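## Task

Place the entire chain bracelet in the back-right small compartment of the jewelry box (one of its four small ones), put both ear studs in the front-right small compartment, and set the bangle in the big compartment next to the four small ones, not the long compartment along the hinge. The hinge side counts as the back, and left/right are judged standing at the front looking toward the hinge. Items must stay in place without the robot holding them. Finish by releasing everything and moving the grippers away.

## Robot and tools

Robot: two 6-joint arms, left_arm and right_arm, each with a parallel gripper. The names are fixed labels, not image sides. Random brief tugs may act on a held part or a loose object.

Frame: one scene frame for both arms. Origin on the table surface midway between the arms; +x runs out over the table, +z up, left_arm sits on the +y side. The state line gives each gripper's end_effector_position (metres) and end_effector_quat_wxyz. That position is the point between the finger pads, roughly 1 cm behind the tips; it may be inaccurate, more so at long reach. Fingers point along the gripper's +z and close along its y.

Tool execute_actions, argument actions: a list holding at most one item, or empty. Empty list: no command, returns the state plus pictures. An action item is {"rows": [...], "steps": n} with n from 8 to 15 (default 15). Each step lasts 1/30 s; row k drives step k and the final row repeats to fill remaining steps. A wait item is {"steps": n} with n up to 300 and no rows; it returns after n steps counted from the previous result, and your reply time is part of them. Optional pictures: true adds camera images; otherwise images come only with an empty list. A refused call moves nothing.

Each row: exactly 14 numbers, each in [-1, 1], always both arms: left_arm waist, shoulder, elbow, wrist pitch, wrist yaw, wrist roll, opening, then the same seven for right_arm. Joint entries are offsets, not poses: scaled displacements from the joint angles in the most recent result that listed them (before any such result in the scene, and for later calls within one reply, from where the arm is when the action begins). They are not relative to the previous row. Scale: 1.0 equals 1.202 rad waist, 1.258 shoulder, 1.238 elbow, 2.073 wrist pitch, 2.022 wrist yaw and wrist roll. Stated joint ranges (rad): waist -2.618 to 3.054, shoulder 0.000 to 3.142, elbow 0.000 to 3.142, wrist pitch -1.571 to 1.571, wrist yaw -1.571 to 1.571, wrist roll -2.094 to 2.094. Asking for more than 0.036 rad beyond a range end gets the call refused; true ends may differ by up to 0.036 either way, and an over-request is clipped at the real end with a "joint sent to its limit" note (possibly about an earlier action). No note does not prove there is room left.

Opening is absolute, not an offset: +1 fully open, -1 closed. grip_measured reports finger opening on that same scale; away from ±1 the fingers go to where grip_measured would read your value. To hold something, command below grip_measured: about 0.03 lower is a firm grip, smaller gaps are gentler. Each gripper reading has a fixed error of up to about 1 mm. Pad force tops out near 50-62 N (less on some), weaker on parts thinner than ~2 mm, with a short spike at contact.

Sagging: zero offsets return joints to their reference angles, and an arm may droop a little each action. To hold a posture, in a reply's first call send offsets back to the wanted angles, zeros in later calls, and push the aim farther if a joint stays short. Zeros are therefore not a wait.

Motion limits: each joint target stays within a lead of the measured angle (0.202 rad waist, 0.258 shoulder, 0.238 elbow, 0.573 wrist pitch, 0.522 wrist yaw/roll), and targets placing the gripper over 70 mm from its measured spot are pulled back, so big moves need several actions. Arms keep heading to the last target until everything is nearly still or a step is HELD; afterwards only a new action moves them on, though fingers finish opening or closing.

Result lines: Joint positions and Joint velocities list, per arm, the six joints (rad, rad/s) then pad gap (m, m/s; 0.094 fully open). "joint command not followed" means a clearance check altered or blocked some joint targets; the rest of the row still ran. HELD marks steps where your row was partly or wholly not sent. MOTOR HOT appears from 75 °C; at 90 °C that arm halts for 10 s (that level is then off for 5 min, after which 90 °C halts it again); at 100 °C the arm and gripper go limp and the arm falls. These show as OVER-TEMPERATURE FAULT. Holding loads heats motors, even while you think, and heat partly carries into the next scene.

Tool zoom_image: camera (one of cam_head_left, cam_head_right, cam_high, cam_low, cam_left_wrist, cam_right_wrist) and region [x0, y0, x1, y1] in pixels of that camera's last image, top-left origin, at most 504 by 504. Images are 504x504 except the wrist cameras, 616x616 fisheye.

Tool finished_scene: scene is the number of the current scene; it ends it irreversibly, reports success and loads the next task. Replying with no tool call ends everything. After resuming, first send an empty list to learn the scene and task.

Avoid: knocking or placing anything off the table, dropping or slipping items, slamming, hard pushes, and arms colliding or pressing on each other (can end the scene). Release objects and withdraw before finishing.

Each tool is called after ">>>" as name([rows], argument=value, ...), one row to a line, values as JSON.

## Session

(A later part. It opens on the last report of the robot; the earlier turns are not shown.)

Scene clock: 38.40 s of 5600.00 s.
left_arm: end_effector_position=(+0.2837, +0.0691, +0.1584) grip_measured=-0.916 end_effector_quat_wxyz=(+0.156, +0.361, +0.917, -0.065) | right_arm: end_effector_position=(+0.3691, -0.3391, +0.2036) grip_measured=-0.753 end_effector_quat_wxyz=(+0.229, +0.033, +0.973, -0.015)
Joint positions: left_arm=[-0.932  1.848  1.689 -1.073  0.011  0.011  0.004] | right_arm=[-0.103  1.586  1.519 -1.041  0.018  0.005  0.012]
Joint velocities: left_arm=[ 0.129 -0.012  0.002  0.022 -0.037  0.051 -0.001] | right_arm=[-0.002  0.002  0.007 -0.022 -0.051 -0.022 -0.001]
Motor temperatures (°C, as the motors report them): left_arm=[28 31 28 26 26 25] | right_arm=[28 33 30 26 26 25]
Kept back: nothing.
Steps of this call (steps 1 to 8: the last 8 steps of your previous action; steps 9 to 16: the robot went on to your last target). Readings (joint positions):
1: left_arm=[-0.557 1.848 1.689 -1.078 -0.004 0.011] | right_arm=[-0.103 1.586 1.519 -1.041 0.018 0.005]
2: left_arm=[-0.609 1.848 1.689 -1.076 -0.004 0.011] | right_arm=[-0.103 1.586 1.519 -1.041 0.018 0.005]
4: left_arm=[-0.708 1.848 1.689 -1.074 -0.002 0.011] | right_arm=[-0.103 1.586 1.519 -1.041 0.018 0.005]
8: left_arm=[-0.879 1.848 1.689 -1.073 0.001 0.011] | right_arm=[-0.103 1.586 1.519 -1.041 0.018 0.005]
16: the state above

>>> execute_actions([
  {"rows":[[0.008,0.02,0.03,0,0,0,-0.94,0,0,0,0,0,0,-0.75],[0.008,0.045,0.06,0,0,0,-0.94,0,0,0,0,0,0,-0.75],[0.008,0.07,0.09,0,0,0,-0.94,0,0,0,0,0,0,-0.75],[0.008,0.095,0.125,0,0,0,-0.94,0,0,0,0,0,0,-0.75],[0.008,0.12,0.16,0.01,0,0,-0.94,0,0,0,0,0,0,-0.75],[0.008,0.15,0.195,0.01,0,0,-0.94,0,0,0,0,0,0,-0.75],[0.008,0.18,0.23,0.01,0,0,-0.94,0,0,0,0,0,0,-0.75],[0.008,0.21,0.265,0.02,0,0,-0.94,0,0,0,0,0,0,-0.75],[0.008,0.24,0.3,0.02,0,0,-0.94,0,0,0,0,0,0,-0.75],[0.008,0.27,0.335,0.02,0,0,-0.94,0,0,0,0,0,0,-0.75],[0.008,0.3,0.37,0.023,0,0,-0.94,0,0,0,0,0,0,-0.75],[0.008,0.33,0.405,0.023,0,0,-0.94,0,0,0,0,0,0,-0.75],[0.008,0.355,0.44,0.023,0,0,-0.94,0,0,0,0,0,0,-0.75],[0.008,0.375,0.47,0.023,0,0,-0.94,0,0,0,0,0,0,-0.75],[0.008,0.39,0.47,0.023,0,0,-0.94,0,0,0,0,0,0,-0.75]]},
])

>>> execute_actions([
  {"steps":20},
], pictures=true)

Scene clock: 39.23 s of 5600.00 s.
left_arm: end_effector_position=(+0.3210, +0.0404, +0.1650) grip_measured=-0.916 end_effector_quat_wxyz=(+0.182, +0.355, +0.914, -0.074) | right_arm: end_effector_position=(+0.3691, -0.3391, +0.2036) grip_measured=-0.753 end_effector_quat_wxyz=(+0.229, +0.033, +0.973, -0.015)
Joint positions: left_arm=[-0.924  1.991  1.889 -1.074  0.011  0.011  0.004] | right_arm=[-0.103  1.586  1.519 -1.041  0.018  0.005  0.012]
Joint velocities: left_arm=[-0.012  0.999  1.267  0.168 -0.007 -0.007 -0.   ] | right_arm=[-0.007  0.007 -0.002  0.037 -0.007  0.037  0.001]
Motor temperatures (°C, as the motors report them): left_arm=[28 31 28 26 26 25] | right_arm=[28 33 30 26 26 25]
Steps of this call (steps 1 to 18: the robot went on to your last target; steps 19 to 25: the first 7 steps of this action). Readings (joint positions):
19: left_arm=[-0.924 1.849 1.691 -1.074 0.011 0.011] | right_arm=[-0.103 1.586 1.519 -1.041 0.018 0.005]
20: left_arm=[-0.924 1.857 1.703 -1.079 0.011 0.011] | right_arm=[-0.103 1.586 1.519 -1.041 0.018 0.005]
22: left_arm=[-0.924 1.896 1.762 -1.087 0.011 0.011] | right_arm=[-0.103 1.586 1.519 -1.041 0.018 0.005]
25: the state above

Scene clock: 39.90 s of 5600.00 s.
left_arm: end_effector_position=(+0.3885, -0.0198, +0.1217) grip_measured=-0.916 end_effector_quat_wxyz=(+0.211, +0.353, +0.908, -0.085) | right_arm: end_effector_position=(+0.3691, -0.3391, +0.2036) grip_measured=-0.753 end_effector_quat_wxyz=(+0.229, +0.033, +0.973, -0.015)
Joint positions: left_arm=[-0.924  2.342  2.247 -1.017  0.011  0.011  0.004] | right_arm=[-0.103  1.586  1.519 -1.041  0.018  0.005  0.012]
Joint velocities: left_arm=[ 0.007 -0.007  0.002 -0.037  0.022 -0.007 -0.001] | right_arm=[ 0.002  0.002 -0.012  0.022 -0.081  0.022  0.001]
Motor temperatures (°C, as the motors report them): left_arm=[28 31 28 26 26 25] | right_arm=[28 33 30 27 26 25]
Kept back: nothing.
Steps of this call (steps 1 to 8: the last 8 steps of your previous action; steps 9 to 20: the robot went on to your last target). Readings (joint positions):
1: left_arm=[-0.924 2.027 1.933 -1.066 0.011 0.011] | right_arm=[-0.103 1.586 1.519 -1.041 0.018 0.005]
2: left_arm=[-0.924 2.065 1.977 -1.058 0.011 0.011] | right_arm=[-0.103 1.586 1.519 -1.041 0.018 0.005]
4: left_arm=[-0.924 2.142 2.064 -1.043 0.011 0.011] | right_arm=[-0.103 1.586 1.519 -1.041 0.018 0.005]
8: left_arm=[-0.924 2.287 2.216 -1.022 0.011 0.011] | right_arm=[-0.103 1.586 1.519 -1.041 0.018 0.005]
20: the state above

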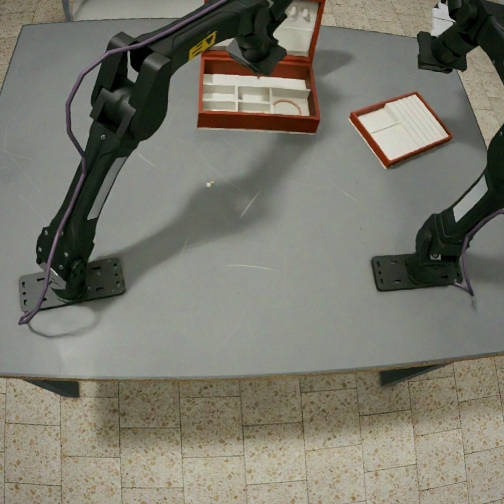

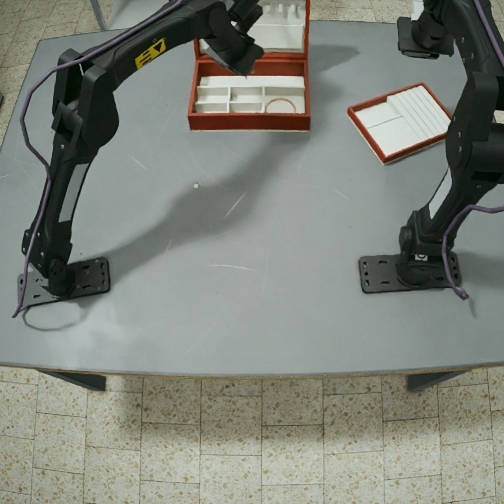

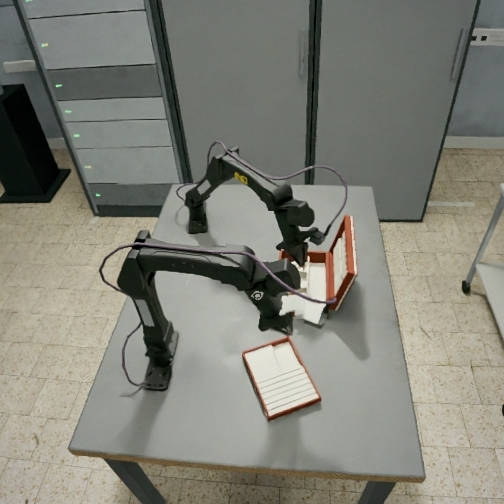

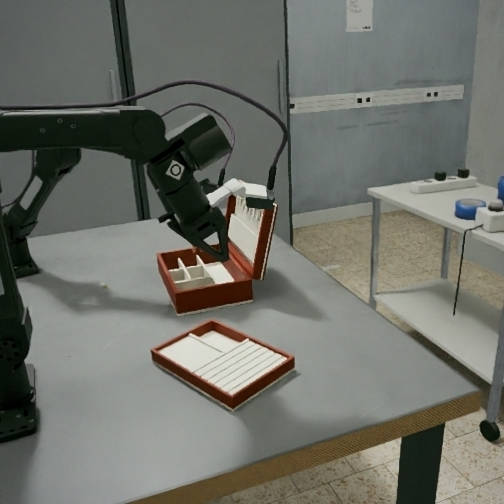

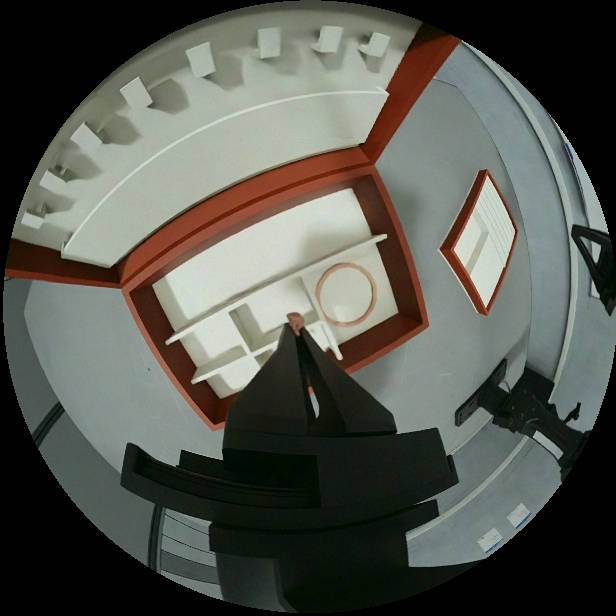

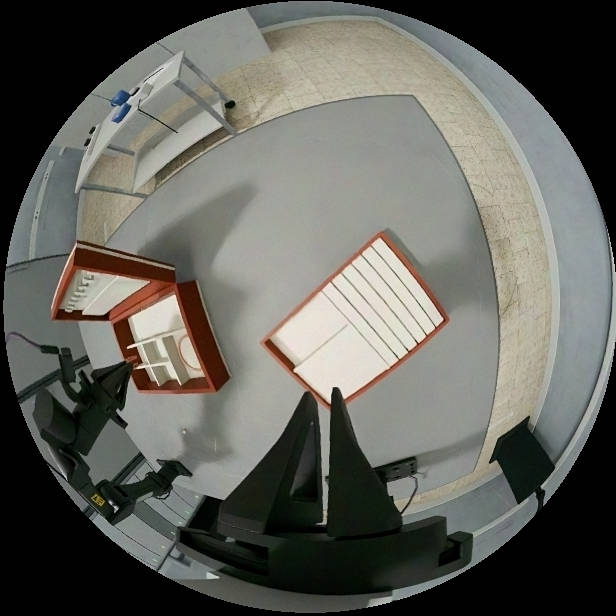

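Lower to z≈0.075.

>>> execute_actions([
  {"rows":[[0,0.01,0,0,0,0,-0.94,0,0,0,0,0,0,-0.75],[0,0.02,0,0,0,0,-0.94,0,0,0,0,0,0,-0.75],[0,0.03,0,0,0,0,-0.94,0,0,0,0,0,0,-0.75],[0,0.04,0,0,0,0,-0.94,0,0,0,0,0,0,-0.75],[0,0.05,0,0,0,0,-0.94,0,0,0,0,0,0,-0.75],[0,0.06,0,0,0,0,-0.94,0,0,0,0,0,0,-0.75],[0,0.07,0,0,0,0,-0.94,0,0,0,0,0,0,-0.75]]},
])

>>> execute_actions([
  {"steps":12},
], pictures=true)

>>> zoom_image(camera="cam_head_right", region=[170, 40, 330, 140])

>>> zoom_image(camera="cam_right_wrist", region=[90, 280, 240, 410])

Scene clock: 40.77 s of 5600.00 s.
left_arm: end_effector_position=(+0.3894, -0.0206, +0.1055) grip_measured=-0.916 end_effector_quat_wxyz=(+0.200, +0.354, +0.910, -0.081) | right_arm: end_effector_position=(+0.3691, -0.3391, +0.2036) grip_measured=-0.753 end_effector_quat_wxyz=(+0.229, +0.033, +0.973, -0.015)
Joint positions: left_arm=[-0.924  2.373  2.247 -1.011  0.011  0.011  0.004] | right_arm=[-0.103  1.586  1.519 -1.041  0.018  0.005  0.012]
Joint velocities: left_arm=[-0.022  0.359 -0.032  0.051 -0.066  0.007 -0.001] | right_arm=[ 0.002  0.002 -0.012 -0.037  0.037 -0.007 -0.001]
Motor temperatures (°C, as the motors report them): left_arm=[28 31 28 26 26 25] | right_arm=[28 33 30 27 26 25]
Steps of this call (steps 1 to 15: the robot went on to your last target; steps 16 to 19: nothing new was sent; steps 20 to 26: the first 7 steps of this action). Readings (joint positions):
20: left_arm=[-0.924 2.342 2.247 -1.017 0.011 0.011] | right_arm=[-0.103 1.586 1.519 -1.041 0.018 0.005]
21: left_arm=[-0.924 2.342 2.247 -1.017 0.011 0.011] | right_arm=[-0.103 1.586 1.519 -1.041 0.018 0.005]
23: left_arm=[-0.924 2.347 2.247 -1.016 0.011 0.011] | right_arm=[-0.103 1.586 1.519 -1.041 0.018 0.005]
26: the state above

Scene clock: 41.17 s of 5600.00 s.
left_arm: end_effector_position=(+0.3880, -0.0193, +0.0733) grip_measured=-0.916 end_effector_quat_wxyz=(+0.172, +0.356, +0.916, -0.070) | right_arm: end_effector_position=(+0.3691, -0.3391, +0.2036) grip_measured=-0.753 end_effector_quat_wxyz=(+0.229, +0.033, +0.973, -0.015)
Joint positions: left_arm=[-0.924  2.432  2.247 -1.012  0.011  0.011  0.004] | right_arm=[-0.103  1.586  1.519 -1.041  0.018  0.005  0.012]
Joint velocities: left_arm=[-0.012  0.002  0.002  0.022  0.066  0.022 -0.   ] | right_arm=[ 0.007 -0.007  0.012 -0.022  0.037 -0.095 -0.001]
Motor temperatures (°C, as the motors report them): left_arm=[28 32 28 26 26 25] | right_arm=[28 33 30 27 26 25]
Kept back: nothing.
Steps of this call (steps 1 to 8: the last 8 steps of your previous action; steps 9 to 12: the robot went on to your last target). Readings (joint positions):
1: left_arm=[-0.924 2.385 2.247 -1.011 0.011 0.011] | right_arm=[-0.103 1.586 1.519 -1.041 0.018 0.005]
2: left_arm=[-0.924 2.398 2.247 -1.011 0.011 0.011] | right_arm=[-0.103 1.586 1.519 -1.041 0.018 0.005]
4: left_arm=[-0.924 2.420 2.247 -1.011 0.011 0.011] | right_arm=[-0.103 1.586 1.519 -1.041 0.018 0.005]
8: left_arm=[-0.924 2.432 2.247 -1.013 0.011 0.011] | right_arm=[-0.103 1.586 1.519 -1.041 0.018 0.005]
12: the state above

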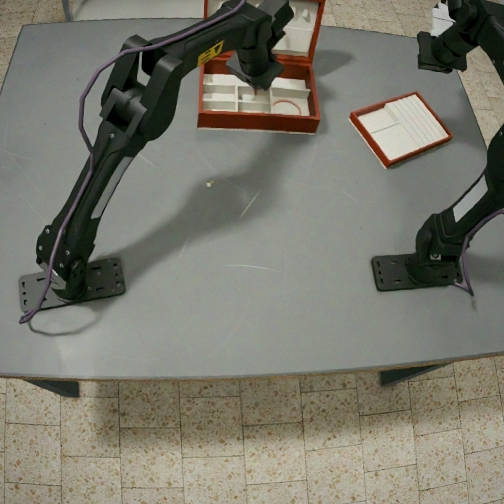

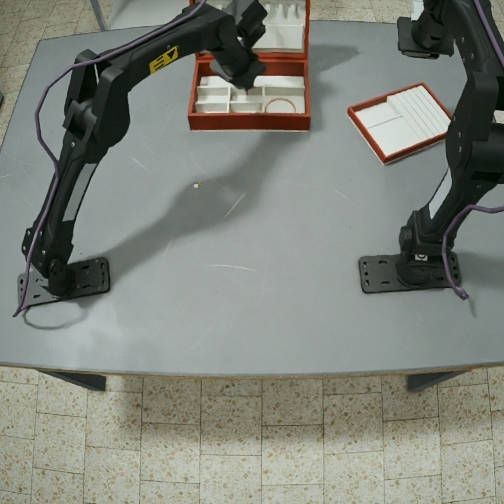

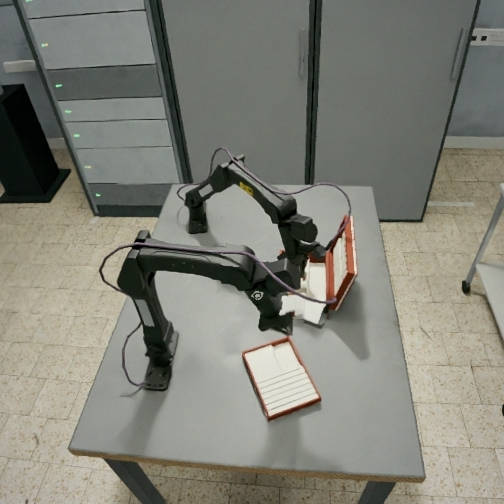

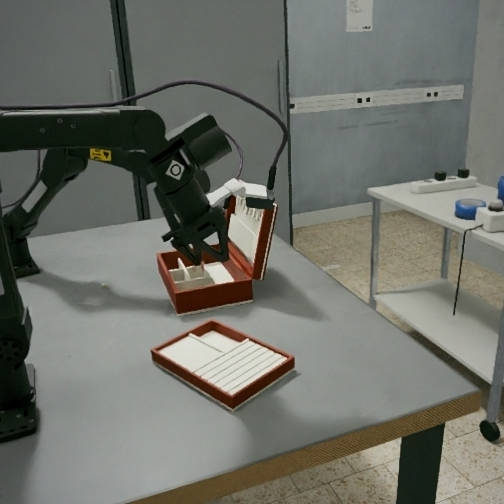

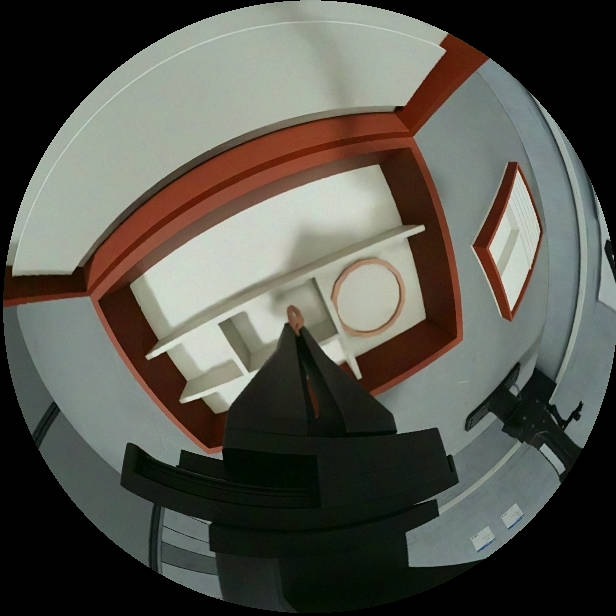

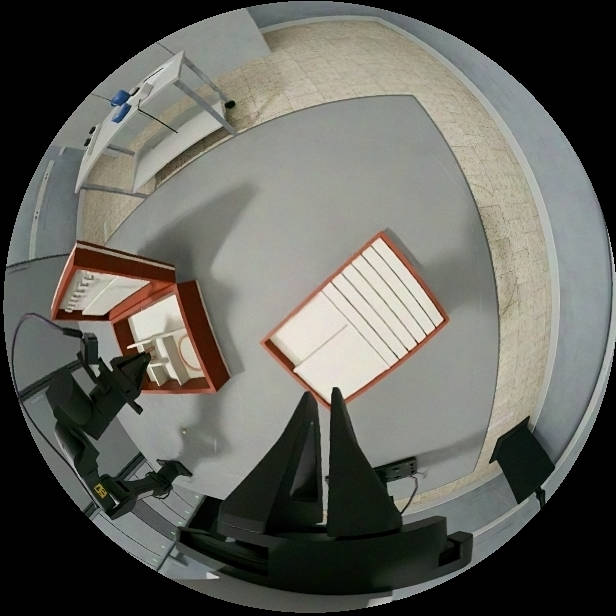

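Region (170, 40, 330, 140) of cam_head_right's 504x504 image, scaled by 3.150, with more detail than that image has; it fills the top 315 rows of this view, and the rest is white.

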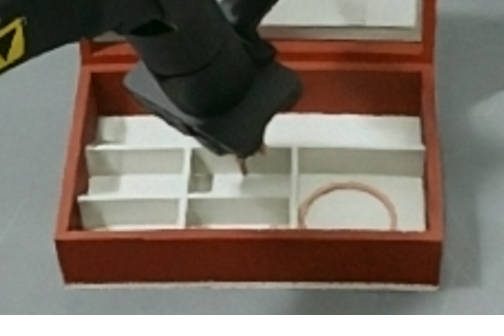

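Region (90, 280, 240, 410) of cam_right_wrist's 616x616 image, scaled by 3.360, with more detail than that image has; it fills the top 437 rows of this view, and the rest is white.

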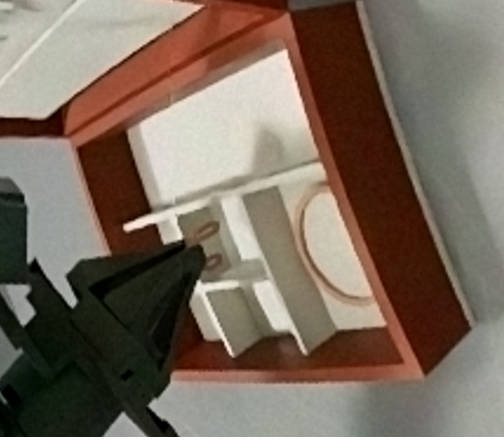

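Fine; lower 3 cm more.

>>> execute_actions([
  {"rows":[[0,0.01,0,0,0,0,-0.94,0,0,0,0,0,0,-0.75],[0,0.02,0,0,0,0,-0.94,0,0,0,0,0,0,-0.75],[0,0.03,0,0,0,0,-0.94,0,0,0,0,0,0,-0.75],[0,0.04,0,0,0,0,-0.94,0,0,0,0,0,0,-0.75]]},
])

>>> execute_actions([
  {"steps":10},
], pictures=true)

>>> zoom_image(camera="cam_head_right", region=[170, 40, 330, 140])

Scene clock: 41.90 s of 5600.00 s.
left_arm: end_effector_position=(+0.3876, -0.0190, +0.0611) grip_measured=-0.916 end_effector_quat_wxyz=(+0.163, +0.357, +0.917, -0.067) | right_arm: end_effector_position=(+0.3691, -0.3391, +0.2036) grip_measured=-0.753 end_effector_quat_wxyz=(+0.229, +0.033, +0.973, -0.015)
Joint positions: left_arm=[-0.924  2.455  2.247 -1.009  0.011  0.011  0.004] | right_arm=[-0.103  1.586  1.519 -1.041  0.018  0.005  0.012]
Joint velocities: left_arm=[ 0.002  0.203  0.007  0.022 -0.037 -0.022  0.001] | right_arm=[-0.017 -0.007  0.002 -0.007 -0.051 -0.007 -0.001]
Motor temperatures (°C, as the motors report them): left_arm=[28 32 28 26 26 25] | right_arm=[28 33 30 27 26 25]
Steps of this call (steps 1 to 15: the robot went on to your last target; steps 16 to 22: the first 7 steps of this action). Readings (joint positions):
16: left_arm=[-0.924 2.432 2.247 -1.012 0.011 0.011] | right_arm=[-0.103 1.586 1.519 -1.041 0.018 0.005]
17: left_arm=[-0.924 2.432 2.247 -1.012 0.011 0.011] | right_arm=[-0.103 1.586 1.519 -1.041 0.018 0.005]
19: left_arm=[-0.924 2.437 2.247 -1.011 0.011 0.011] | right_arm=[-0.103 1.586 1.519 -1.041 0.018 0.005]
22: the state above

Scene clock: 42.23 s of 5600.00 s.
left_arm: end_effector_position=(+0.3867, -0.0182, +0.0506) grip_measured=-0.916 end_effector_quat_wxyz=(+0.154, +0.357, +0.919, -0.064) | right_arm: end_effector_position=(+0.3691, -0.3391, +0.2036) grip_measured=-0.753 end_effector_quat_wxyz=(+0.229, +0.033, +0.973, -0.015)
Joint positions: left_arm=[-0.924  2.474  2.247 -1.009  0.011  0.011  0.004] | right_arm=[-0.103  1.586  1.519 -1.041  0.018  0.005  0.012]
Joint velocities: left_arm=[ 0.007  0.002 -0.007 -0.051  0.022 -0.066  0.   ] | right_arm=[ 0.007 -0.002  0.017 -0.007  0.051 -0.022  0.   ]
Motor temperatures (°C, as the motors report them): left_arm=[28 32 28 26 26 25] | right_arm=[28 33 30 27 26 25]
Kept back: nothing.
Steps of this call (steps 1 to 8: the last 8 steps of your previous action; steps 9 to 10: the robot went on to your last target). Readings (joint positions):
1: left_arm=[-0.924 2.461 2.247 -1.009 0.011 0.011] | right_arm=[-0.103 1.586 1.519 -1.041 0.018 0.005]
2: left_arm=[-0.924 2.467 2.247 -1.009 0.011 0.011] | right_arm=[-0.103 1.586 1.519 -1.041 0.018 0.005]
4: left_arm=[-0.924 2.473 2.247 -1.009 0.011 0.011] | right_arm=[-0.103 1.586 1.519 -1.041 0.018 0.005]
8: left_arm=[-0.924 2.474 2.247 -1.009 0.011 0.011] | right_arm=[-0.103 1.586 1.519 -1.041 0.018 0.005]
10: the state above

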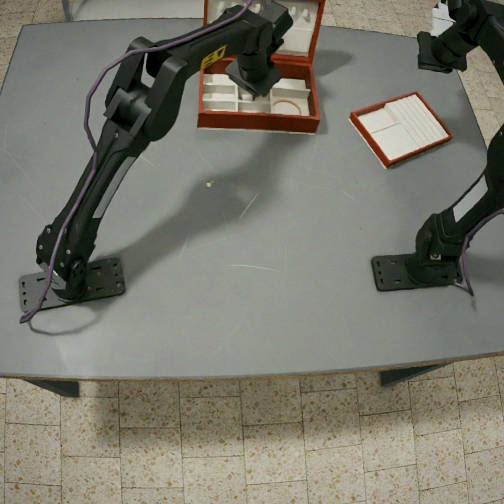

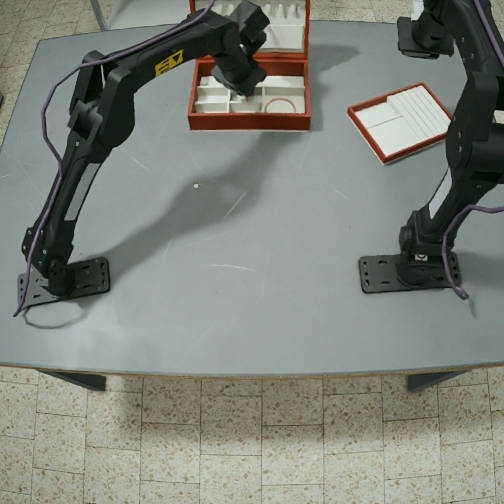

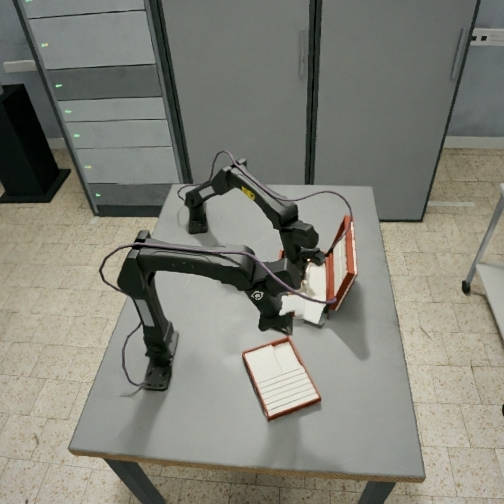

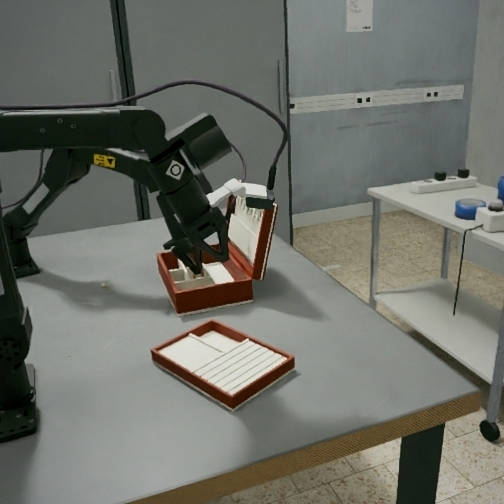

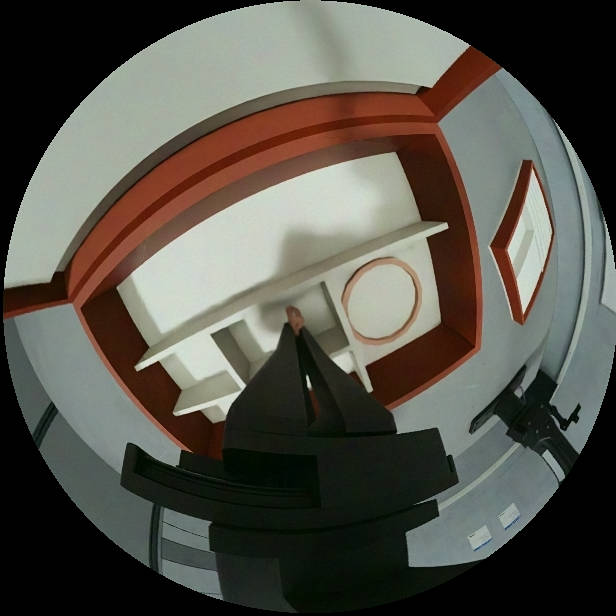

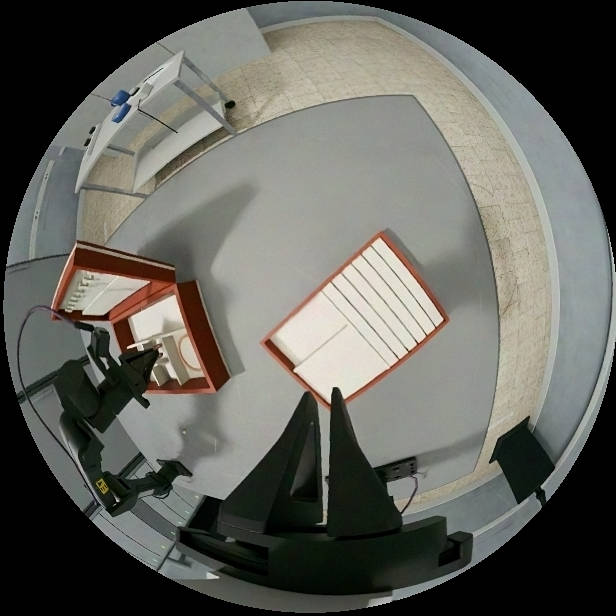

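Region (170, 40, 330, 140) of cam_head_right's 504x504 image, scaled by 3.150, with more detail than that image has; it fills the top 315 rows of this view, and the rest is white.

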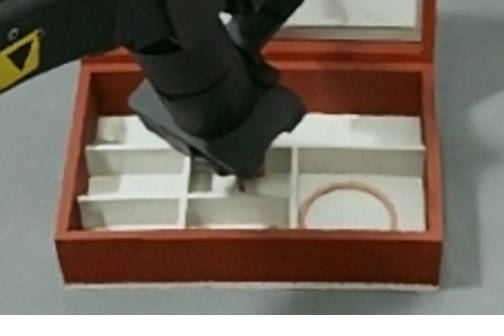

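>>> execute_actions([
  {"rows":[[0,0.02,0,0,0,0,-0.94,0,0,0,0,0,0,-0.75],[0,0.02,0,0,0,0,-0.94,0,0,0,0,0,0,-0.75],[0,0.02,0,0,0,0,-0.94,0,0,0,0,0,0,-0.75],[0,0.02,0,0,0,0,-0.94,0,0,0,0,0,0,-0.75],[0,0.02,0,0,0,0,-0.89,0,0,0,0,0,0,-0.75],[0,0.02,0,0,0,0,-0.84,0,0,0,0,0,0,-0.75],[0,0.02,0,0,0,0,-0.78,0,0,0,0,0,0,-0.75],[0,0.02,0,0,0,0,-0.72,0,0,0,0,0,0,-0.75],[0,0.02,0,0,0,0,-0.72,0,0,0,0,0,0,-0.75],[0,0.02,0,0,0,0,-0.72,0,0,0,0,0,0,-0.75],[0,0,0,0,0,0,-0.72,0,0,0,0,0,0,-0.75],[0,-0.03,0,0,0,0,-0.72,0,0,0,0,0,0,-0.75],[0,-0.06,0,0,0,0,-0.72,0,0,0,0,0,0,-0.75],[0,-0.09,0,0,0,0,-0.72,0,0,0,0,0,0,-0.75],[0,-0.12,0,0,0,0,-0.72,0,0,0,0,0,0,-0.75]]},
])

>>> execute_actions([
  {"steps":18},
], pictures=true)

>>> zoom_image(camera="cam_head_right", region=[170, 40, 330, 140])

Scene clock: 43.17 s of 5600.00 s.
left_arm: end_effector_position=(+0.3867, -0.0182, +0.0506) grip_measured=-0.805 end_effector_quat_wxyz=(+0.154, +0.357, +0.919, -0.064) | right_arm: end_effector_position=(+0.3691, -0.3391, +0.2036) grip_measured=-0.753 end_effector_quat_wxyz=(+0.229, +0.033, +0.973, -0.015)
Joint positions: left_arm=[-0.924  2.474  2.247 -1.009  0.011  0.011  0.009] | right_arm=[-0.103  1.586  1.519 -1.041  0.018  0.005  0.012]
Joint velocities: left_arm=[-0.002  0.007  0.017  0.007 -0.007 -0.022  0.045] | right_arm=[-0.002 -0.012 -0.012 -0.037 -0.007 -0.022 -0.   ]
Motor temperatures (°C, as the motors report them): left_arm=[28 32 28 27 26 25] | right_arm=[28 33 30 27 26 25]
Steps of this call (steps 1 to 21: the robot went on to your last target; steps 22 to 28: the first 7 steps of this action). Readings (joint positions):
22: left_arm=[-0.924 2.474 2.247 -1.009 0.011 0.011] | right_arm=[-0.103 1.586 1.519 -1.041 0.018 0.005]
23: left_arm=[-0.924 2.474 2.247 -1.009 0.011 0.011] | right_arm=[-0.103 1.586 1.519 -1.041 0.018 0.005]
25: left_arm=[-0.924 2.474 2.247 -1.009 0.011 0.011] | right_arm=[-0.103 1.586 1.519 -1.041 0.018 0.005]
28: the state above

Scene clock: 43.77 s of 5600.00 s.
left_arm: end_effector_position=(+0.3910, -0.0220, +0.1420) grip_measured=-0.722 end_effector_quat_wxyz=(+0.235, +0.351, +0.902, -0.094) | right_arm: end_effector_position=(+0.3691, -0.3391, +0.2036) grip_measured=-0.753 end_effector_quat_wxyz=(+0.229, +0.033, +0.973, -0.015)
Joint positions: left_arm=[-0.924  2.305  2.24  -0.995  0.011  0.011  0.013] | right_arm=[-0.103  1.586  1.519 -1.041  0.018  0.005  0.012]
Joint velocities: left_arm=[-0.017  0.061 -0.002 -0.051 -0.007 -0.037  0.   ] | right_arm=[-0.002 -0.007 -0.007 -0.022  0.022 -0.037 -0.   ]
Motor temperatures (°C, as the motors report them): left_arm=[28 32 28 27 26 25] | right_arm=[28 33 30 27 26 25]
Kept back: nothing.
Steps of this call (steps 1 to 8: the last 8 steps of your previous action; steps 9 to 18: the robot went on to your last target). Readings (joint positions):
1: left_arm=[-0.924 2.474 2.247 -1.009 0.011 0.011] | right_arm=[-0.103 1.586 1.519 -1.041 0.018 0.005]
2: left_arm=[-0.924 2.474 2.247 -1.009 0.011 0.011] | right_arm=[-0.103 1.586 1.519 -1.041 0.018 0.005]
4: left_arm=[-0.924 2.474 2.247 -1.009 0.011 0.011] | right_arm=[-0.103 1.586 1.519 -1.041 0.018 0.005]
8: left_arm=[-0.924 2.437 2.242 -1.011 0.011 0.011] | right_arm=[-0.103 1.586 1.519 -1.041 0.018 0.005]
18: the state above

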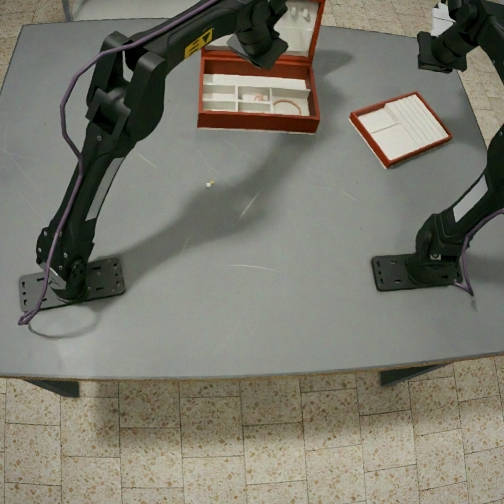

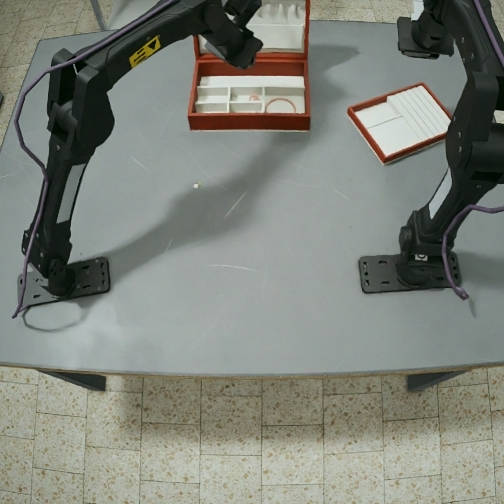

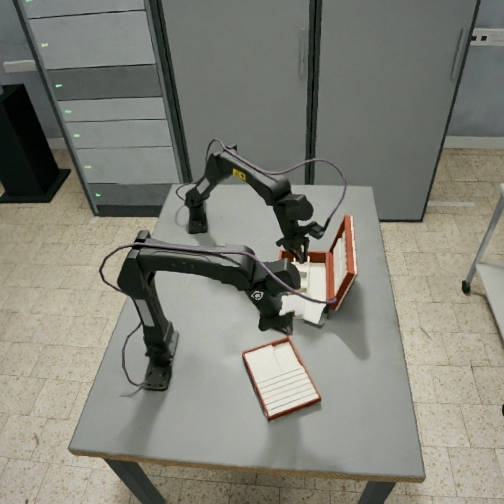

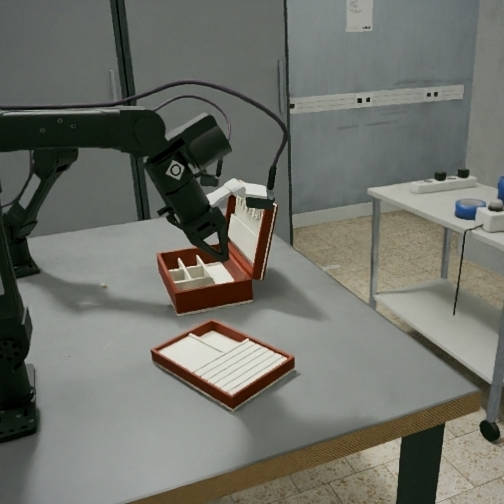

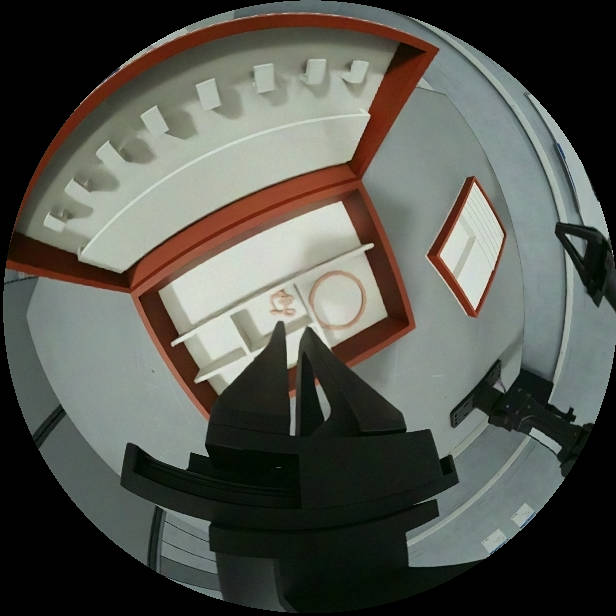

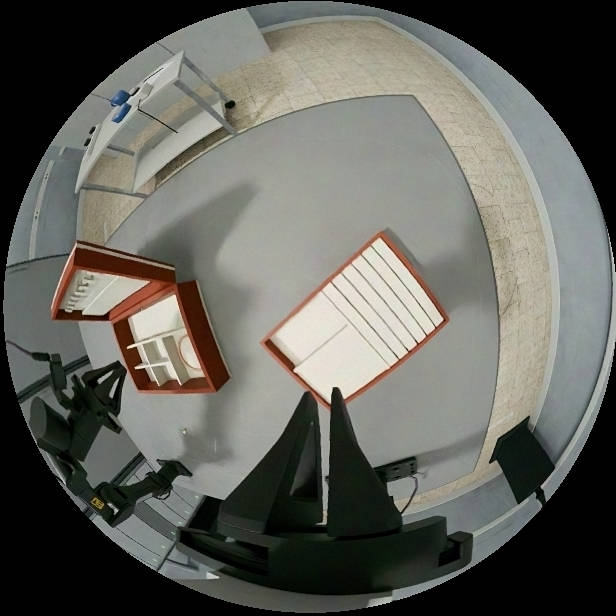

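Region (170, 40, 330, 140) of cam_head_right's 504x504 image, scaled by 3.150, with more detail than that image has; it fills the top 315 rows of this view, and the rest is white.

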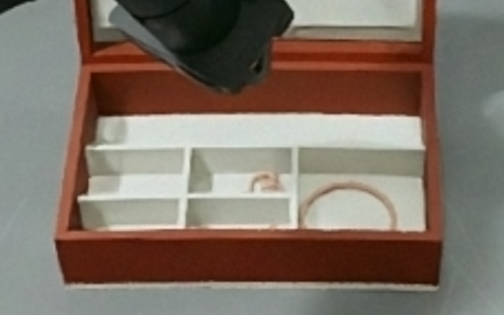

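>>> execute_actions([
  {"rows":[[0,-0.08,-0.04,-0.02,0,0,-0.6,0,0,0,0,0,0,-0.75],[0,-0.16,-0.12,-0.04,0,0,-0.6,0,0,0,0,0,0,-0.75],[0,-0.24,-0.2,-0.06,0,0,-0.6,0,0,0,0,0,0,-0.75],[-0.03,-0.31,-0.28,-0.08,0,0,-0.6,0,0,0,0,0,0,-0.75],[-0.06,-0.38,-0.36,-0.1,0,0,-0.6,0,0,0,0,0,0,-0.75],[-0.09,-0.45,-0.44,-0.1,0,0,-0.6,0,0,0,0,0,0,-0.75],[-0.12,-0.52,-0.52,-0.1,0,0,-0.6,0,0,0,0,0,0,-0.75],[-0.162,-0.52,-0.58,-0.1,0,0,-0.6,0,0,0,0,0,0,-0.75],[-0.162,-0.52,-0.64,-0.1,0,0,-0.6,0,0,0,0,0,0,-0.75],[-0.162,-0.52,-0.7,-0.1,0,0,-0.6,0,0,0,0,0,0,-0.75],[-0.162,-0.52,-0.754,-0.1,0,0,-0.6,0,0,0,0,0,0,-0.75]]},
])

>>> execute_actions([
  {"steps":22},
])

>>> execute_actions([
  {"rows":[[0,0.04,0,0.03,0,0,-0.6,0,0,0,0,0,0,-0.75],[0,0.08,0,0.06,0,0,-0.6,0,0,0,0,0,0,-0.75],[0,0.12,0,0.08,0,0,-0.6,0,0,0,0,0,0,-0.75],[0,0.15,0,0.1,0,0,-0.6,0,0,0,0,0,0,-0.75],[0,0.175,0,0.1,0,0,-0.6,0,0,0,0,0,0,-0.75]]},
])

>>> execute_actions([
  {"steps":14},
], pictures=true)

Scene clock: 45.20 s of 5600.00 s.
left_arm: end_effector_position=(+0.3064, +0.0340, +0.1702) grip_measured=-0.602 end_effector_quat_wxyz=(+0.182, +0.370, +0.908, -0.076) | right_arm: end_effector_position=(+0.3691, -0.3391, +0.2036) grip_measured=-0.753 end_effector_quat_wxyz=(+0.229, +0.033, +0.973, -0.015)
Joint positions: left_arm=[-0.956  1.964  1.87  -1.079  0.009  0.011  0.019] | right_arm=[-0.103  1.586  1.519 -1.041  0.018  0.005  0.012]
Joint velocities: left_arm=[-0.535 -1.805 -1.604 -0.52   0.007  0.007 -0.   ] | right_arm=[-0.007  0.002 -0.002  0.037  0.051 -0.022  0.   ]
Motor temperatures (°C, as the motors report them): left_arm=[28 33 28 27 26 25] | right_arm=[28 33 30 27 26 25]
Steps of this call (steps 1 to 15: the robot went on to your last target; steps 16 to 36: nothing new was sent; steps 37 to 43: the first 7 steps of this action). Readings (joint positions):
37: left_arm=[-0.924 2.299 2.229 -0.992 0.011 0.011] | right_arm=[-0.103 1.586 1.519 -1.041 0.018 0.005]
38: left_arm=[-0.924 2.266 2.185 -0.990 0.011 0.011] | right_arm=[-0.103 1.586 1.519 -1.041 0.018 0.005]
40: left_arm=[-0.925 2.156 2.053 -1.019 0.011 0.011] | right_arm=[-0.103 1.586 1.519 -1.041 0.018 0.005]
43: the state above

Scene clock: 45.93 s of 5600.00 s.
left_arm: end_effector_position=(+0.1444, +0.1172, +0.1036) grip_measured=-0.602 end_effector_quat_wxyz=(+0.001, +0.453, +0.891, -0.011) | right_arm: end_effector_position=(+0.3691, -0.3391, +0.2036) grip_measured=-0.753 end_effector_quat_wxyz=(+0.229, +0.033, +0.973, -0.015)
Joint positions: left_arm=[-1.124  1.66   1.303 -1.202  0.019  0.011  0.019] | right_arm=[-0.103  1.586  1.519 -1.041  0.018  0.005  0.012]
Joint velocities: left_arm=[ 0.017  0.017 -0.002  0.037  0.007  0.066  0.   ] | right_arm=[ 0.002 -0.002 -0.022  0.007 -0.037 -0.022 -0.001]
Motor temperatures (°C, as the motors report them): left_arm=[28 32 28 27 26 25] | right_arm=[28 33 30 27 26 25]
Kept back: nothing.
Steps of this call (steps 1 to 8: the last 8 steps of your previous action; steps 9 to 22: the robot went on to your last target). Readings (joint positions):
1: left_arm=[-0.980 1.901 1.816 -1.093 0.008 0.011] | right_arm=[-0.103 1.586 1.519 -1.041 0.018 0.005]
2: left_arm=[-1.010 1.837 1.761 -1.100 0.008 0.011] | right_arm=[-0.103 1.586 1.519 -1.041 0.018 0.005]
4: left_arm=[-1.080 1.714 1.635 -1.112 0.009 0.011] | right_arm=[-0.103 1.586 1.519 -1.041 0.018 0.005]
8: left_arm=[-1.139 1.618 1.410 -1.156 0.019 0.011] | right_arm=[-0.103 1.586 1.519 -1.041 0.018 0.005]
22: the state above

Scene clock: 46.17 s of 5600.00 s.
left_arm: end_effector_position=(+0.1608, +0.0952, +0.0463) grip_measured=-0.602 end_effector_quat_wxyz=(-0.022, +0.453, +0.891, +0.000) | right_arm: end_effector_position=(+0.3691, -0.3391, +0.2036) grip_measured=-0.753 end_effector_quat_wxyz=(+0.229, +0.033, +0.973, -0.015)
Joint positions: left_arm=[-1.124  1.855  1.303 -1.058  0.019  0.011  0.019] | right_arm=[-0.103  1.586  1.519 -1.041  0.018  0.005  0.012]
Joint velocities: left_arm=[ 0.037  0.955 -0.012  0.491 -0.022  0.066  0.   ] | right_arm=[ 0.007 -0.007 -0.002  0.037 -0.051  0.007  0.001]
Motor temperatures (°C, as the motors report them): left_arm=[28 32 28 27 26 25] | right_arm=[28 33 30 27 26 25]
Steps of this call (steps 1 to 7: the first 7 steps of this action). Readings (joint positions):
1: left_arm=[-1.124 1.664 1.303 -1.199 0.019 0.011] | right_arm=[-0.103 1.586 1.519 -1.041 0.018 0.005]
2: left_arm=[-1.124 1.676 1.303 -1.185 0.019 0.011] | right_arm=[-0.103 1.586 1.519 -1.041 0.018 0.005]
4: left_arm=[-1.124 1.734 1.303 -1.133 0.019 0.011] | right_arm=[-0.103 1.586 1.519 -1.041 0.018 0.005]
7: the state above

Scene clock: 46.63 s of 5600.00 s.
left_arm: end_effector_position=(+0.1668, +0.0871, +0.0335) grip_measured=-0.602 end_effector_quat_wxyz=(-0.016, +0.453, +0.891, -0.002) | right_arm: end_effector_position=(+0.3691, -0.3391, +0.2036) grip_measured=-0.753 end_effector_quat_wxyz=(+0.229, +0.033, +0.973, -0.015)
Joint positions: left_arm=[-1.124  1.895  1.303 -1.005  0.019  0.011  0.019] | right_arm=[-0.103  1.586  1.519 -1.041  0.018  0.005  0.012]
Joint velocities: left_arm=[ 0.012 -0.002  0.002  0.022 -0.051  0.022 -0.001] | right_arm=[ 0.002 -0.012 -0.002 -0.051 -0.066 -0.081 -0.   ]
Motor temperatures (°C, as the motors report them): left_arm=[28 32 28 27 26 25] | right_arm=[28 32 30 27 26 25]
Kept back: nothing.
Steps of this call (steps 1 to 8: the last 8 steps of your previous action; steps 9 to 14: the robot went on to your last target). Readings (joint positions):
1: left_arm=[-1.124 1.881 1.303 -1.045 0.019 0.011] | right_arm=[-0.103 1.586 1.519 -1.041 0.018 0.005]
2: left_arm=[-1.124 1.895 1.303 -1.035 0.019 0.011] | right_arm=[-0.103 1.586 1.519 -1.041 0.018 0.005]
4: left_arm=[-1.124 1.898 1.303 -1.024 0.019 0.011] | right_arm=[-0.103 1.586 1.519 -1.041 0.018 0.005]
8: left_arm=[-1.124 1.895 1.303 -1.010 0.019 0.011] | right_arm=[-0.103 1.586 1.519 -1.041 0.018 0.005]
14: the state above

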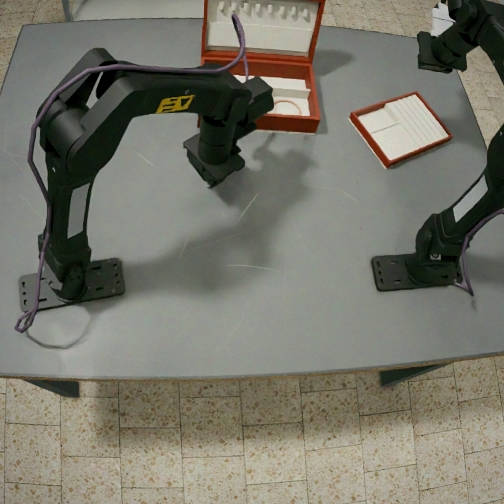

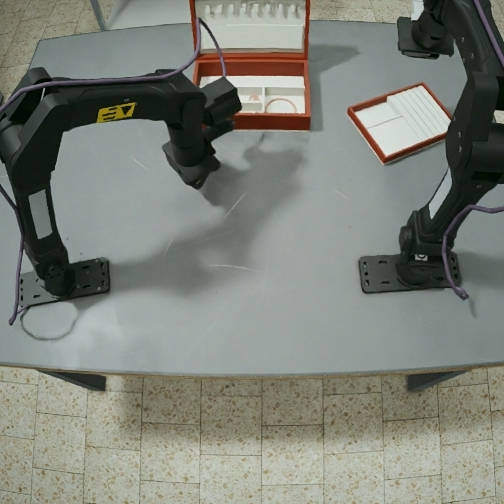

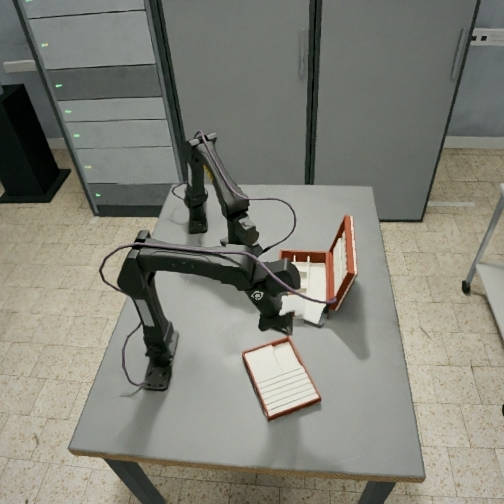

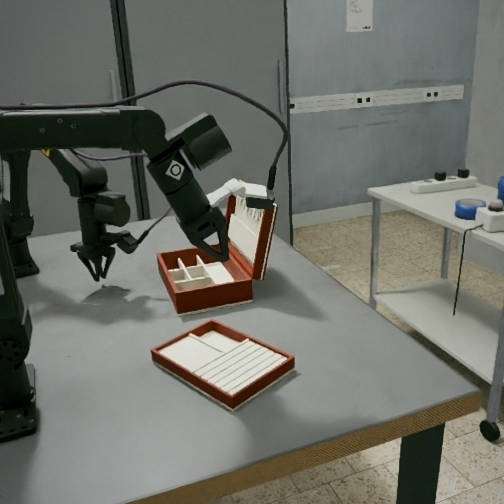

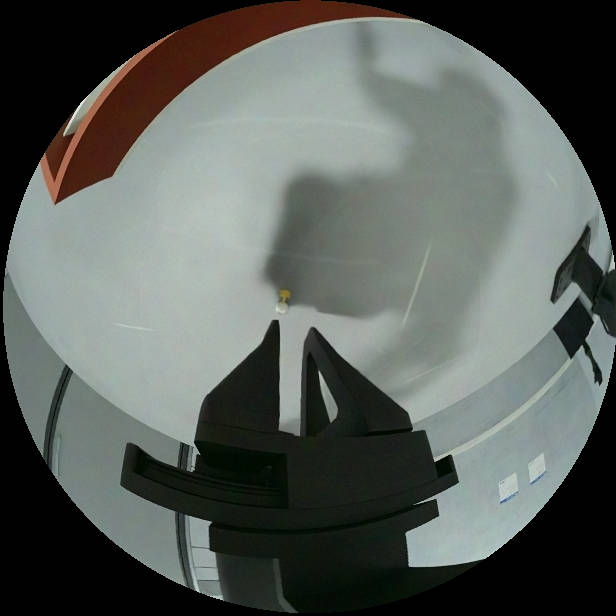

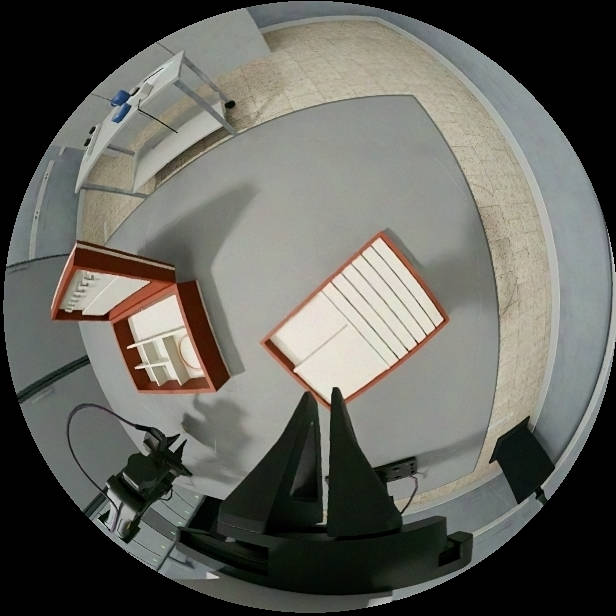

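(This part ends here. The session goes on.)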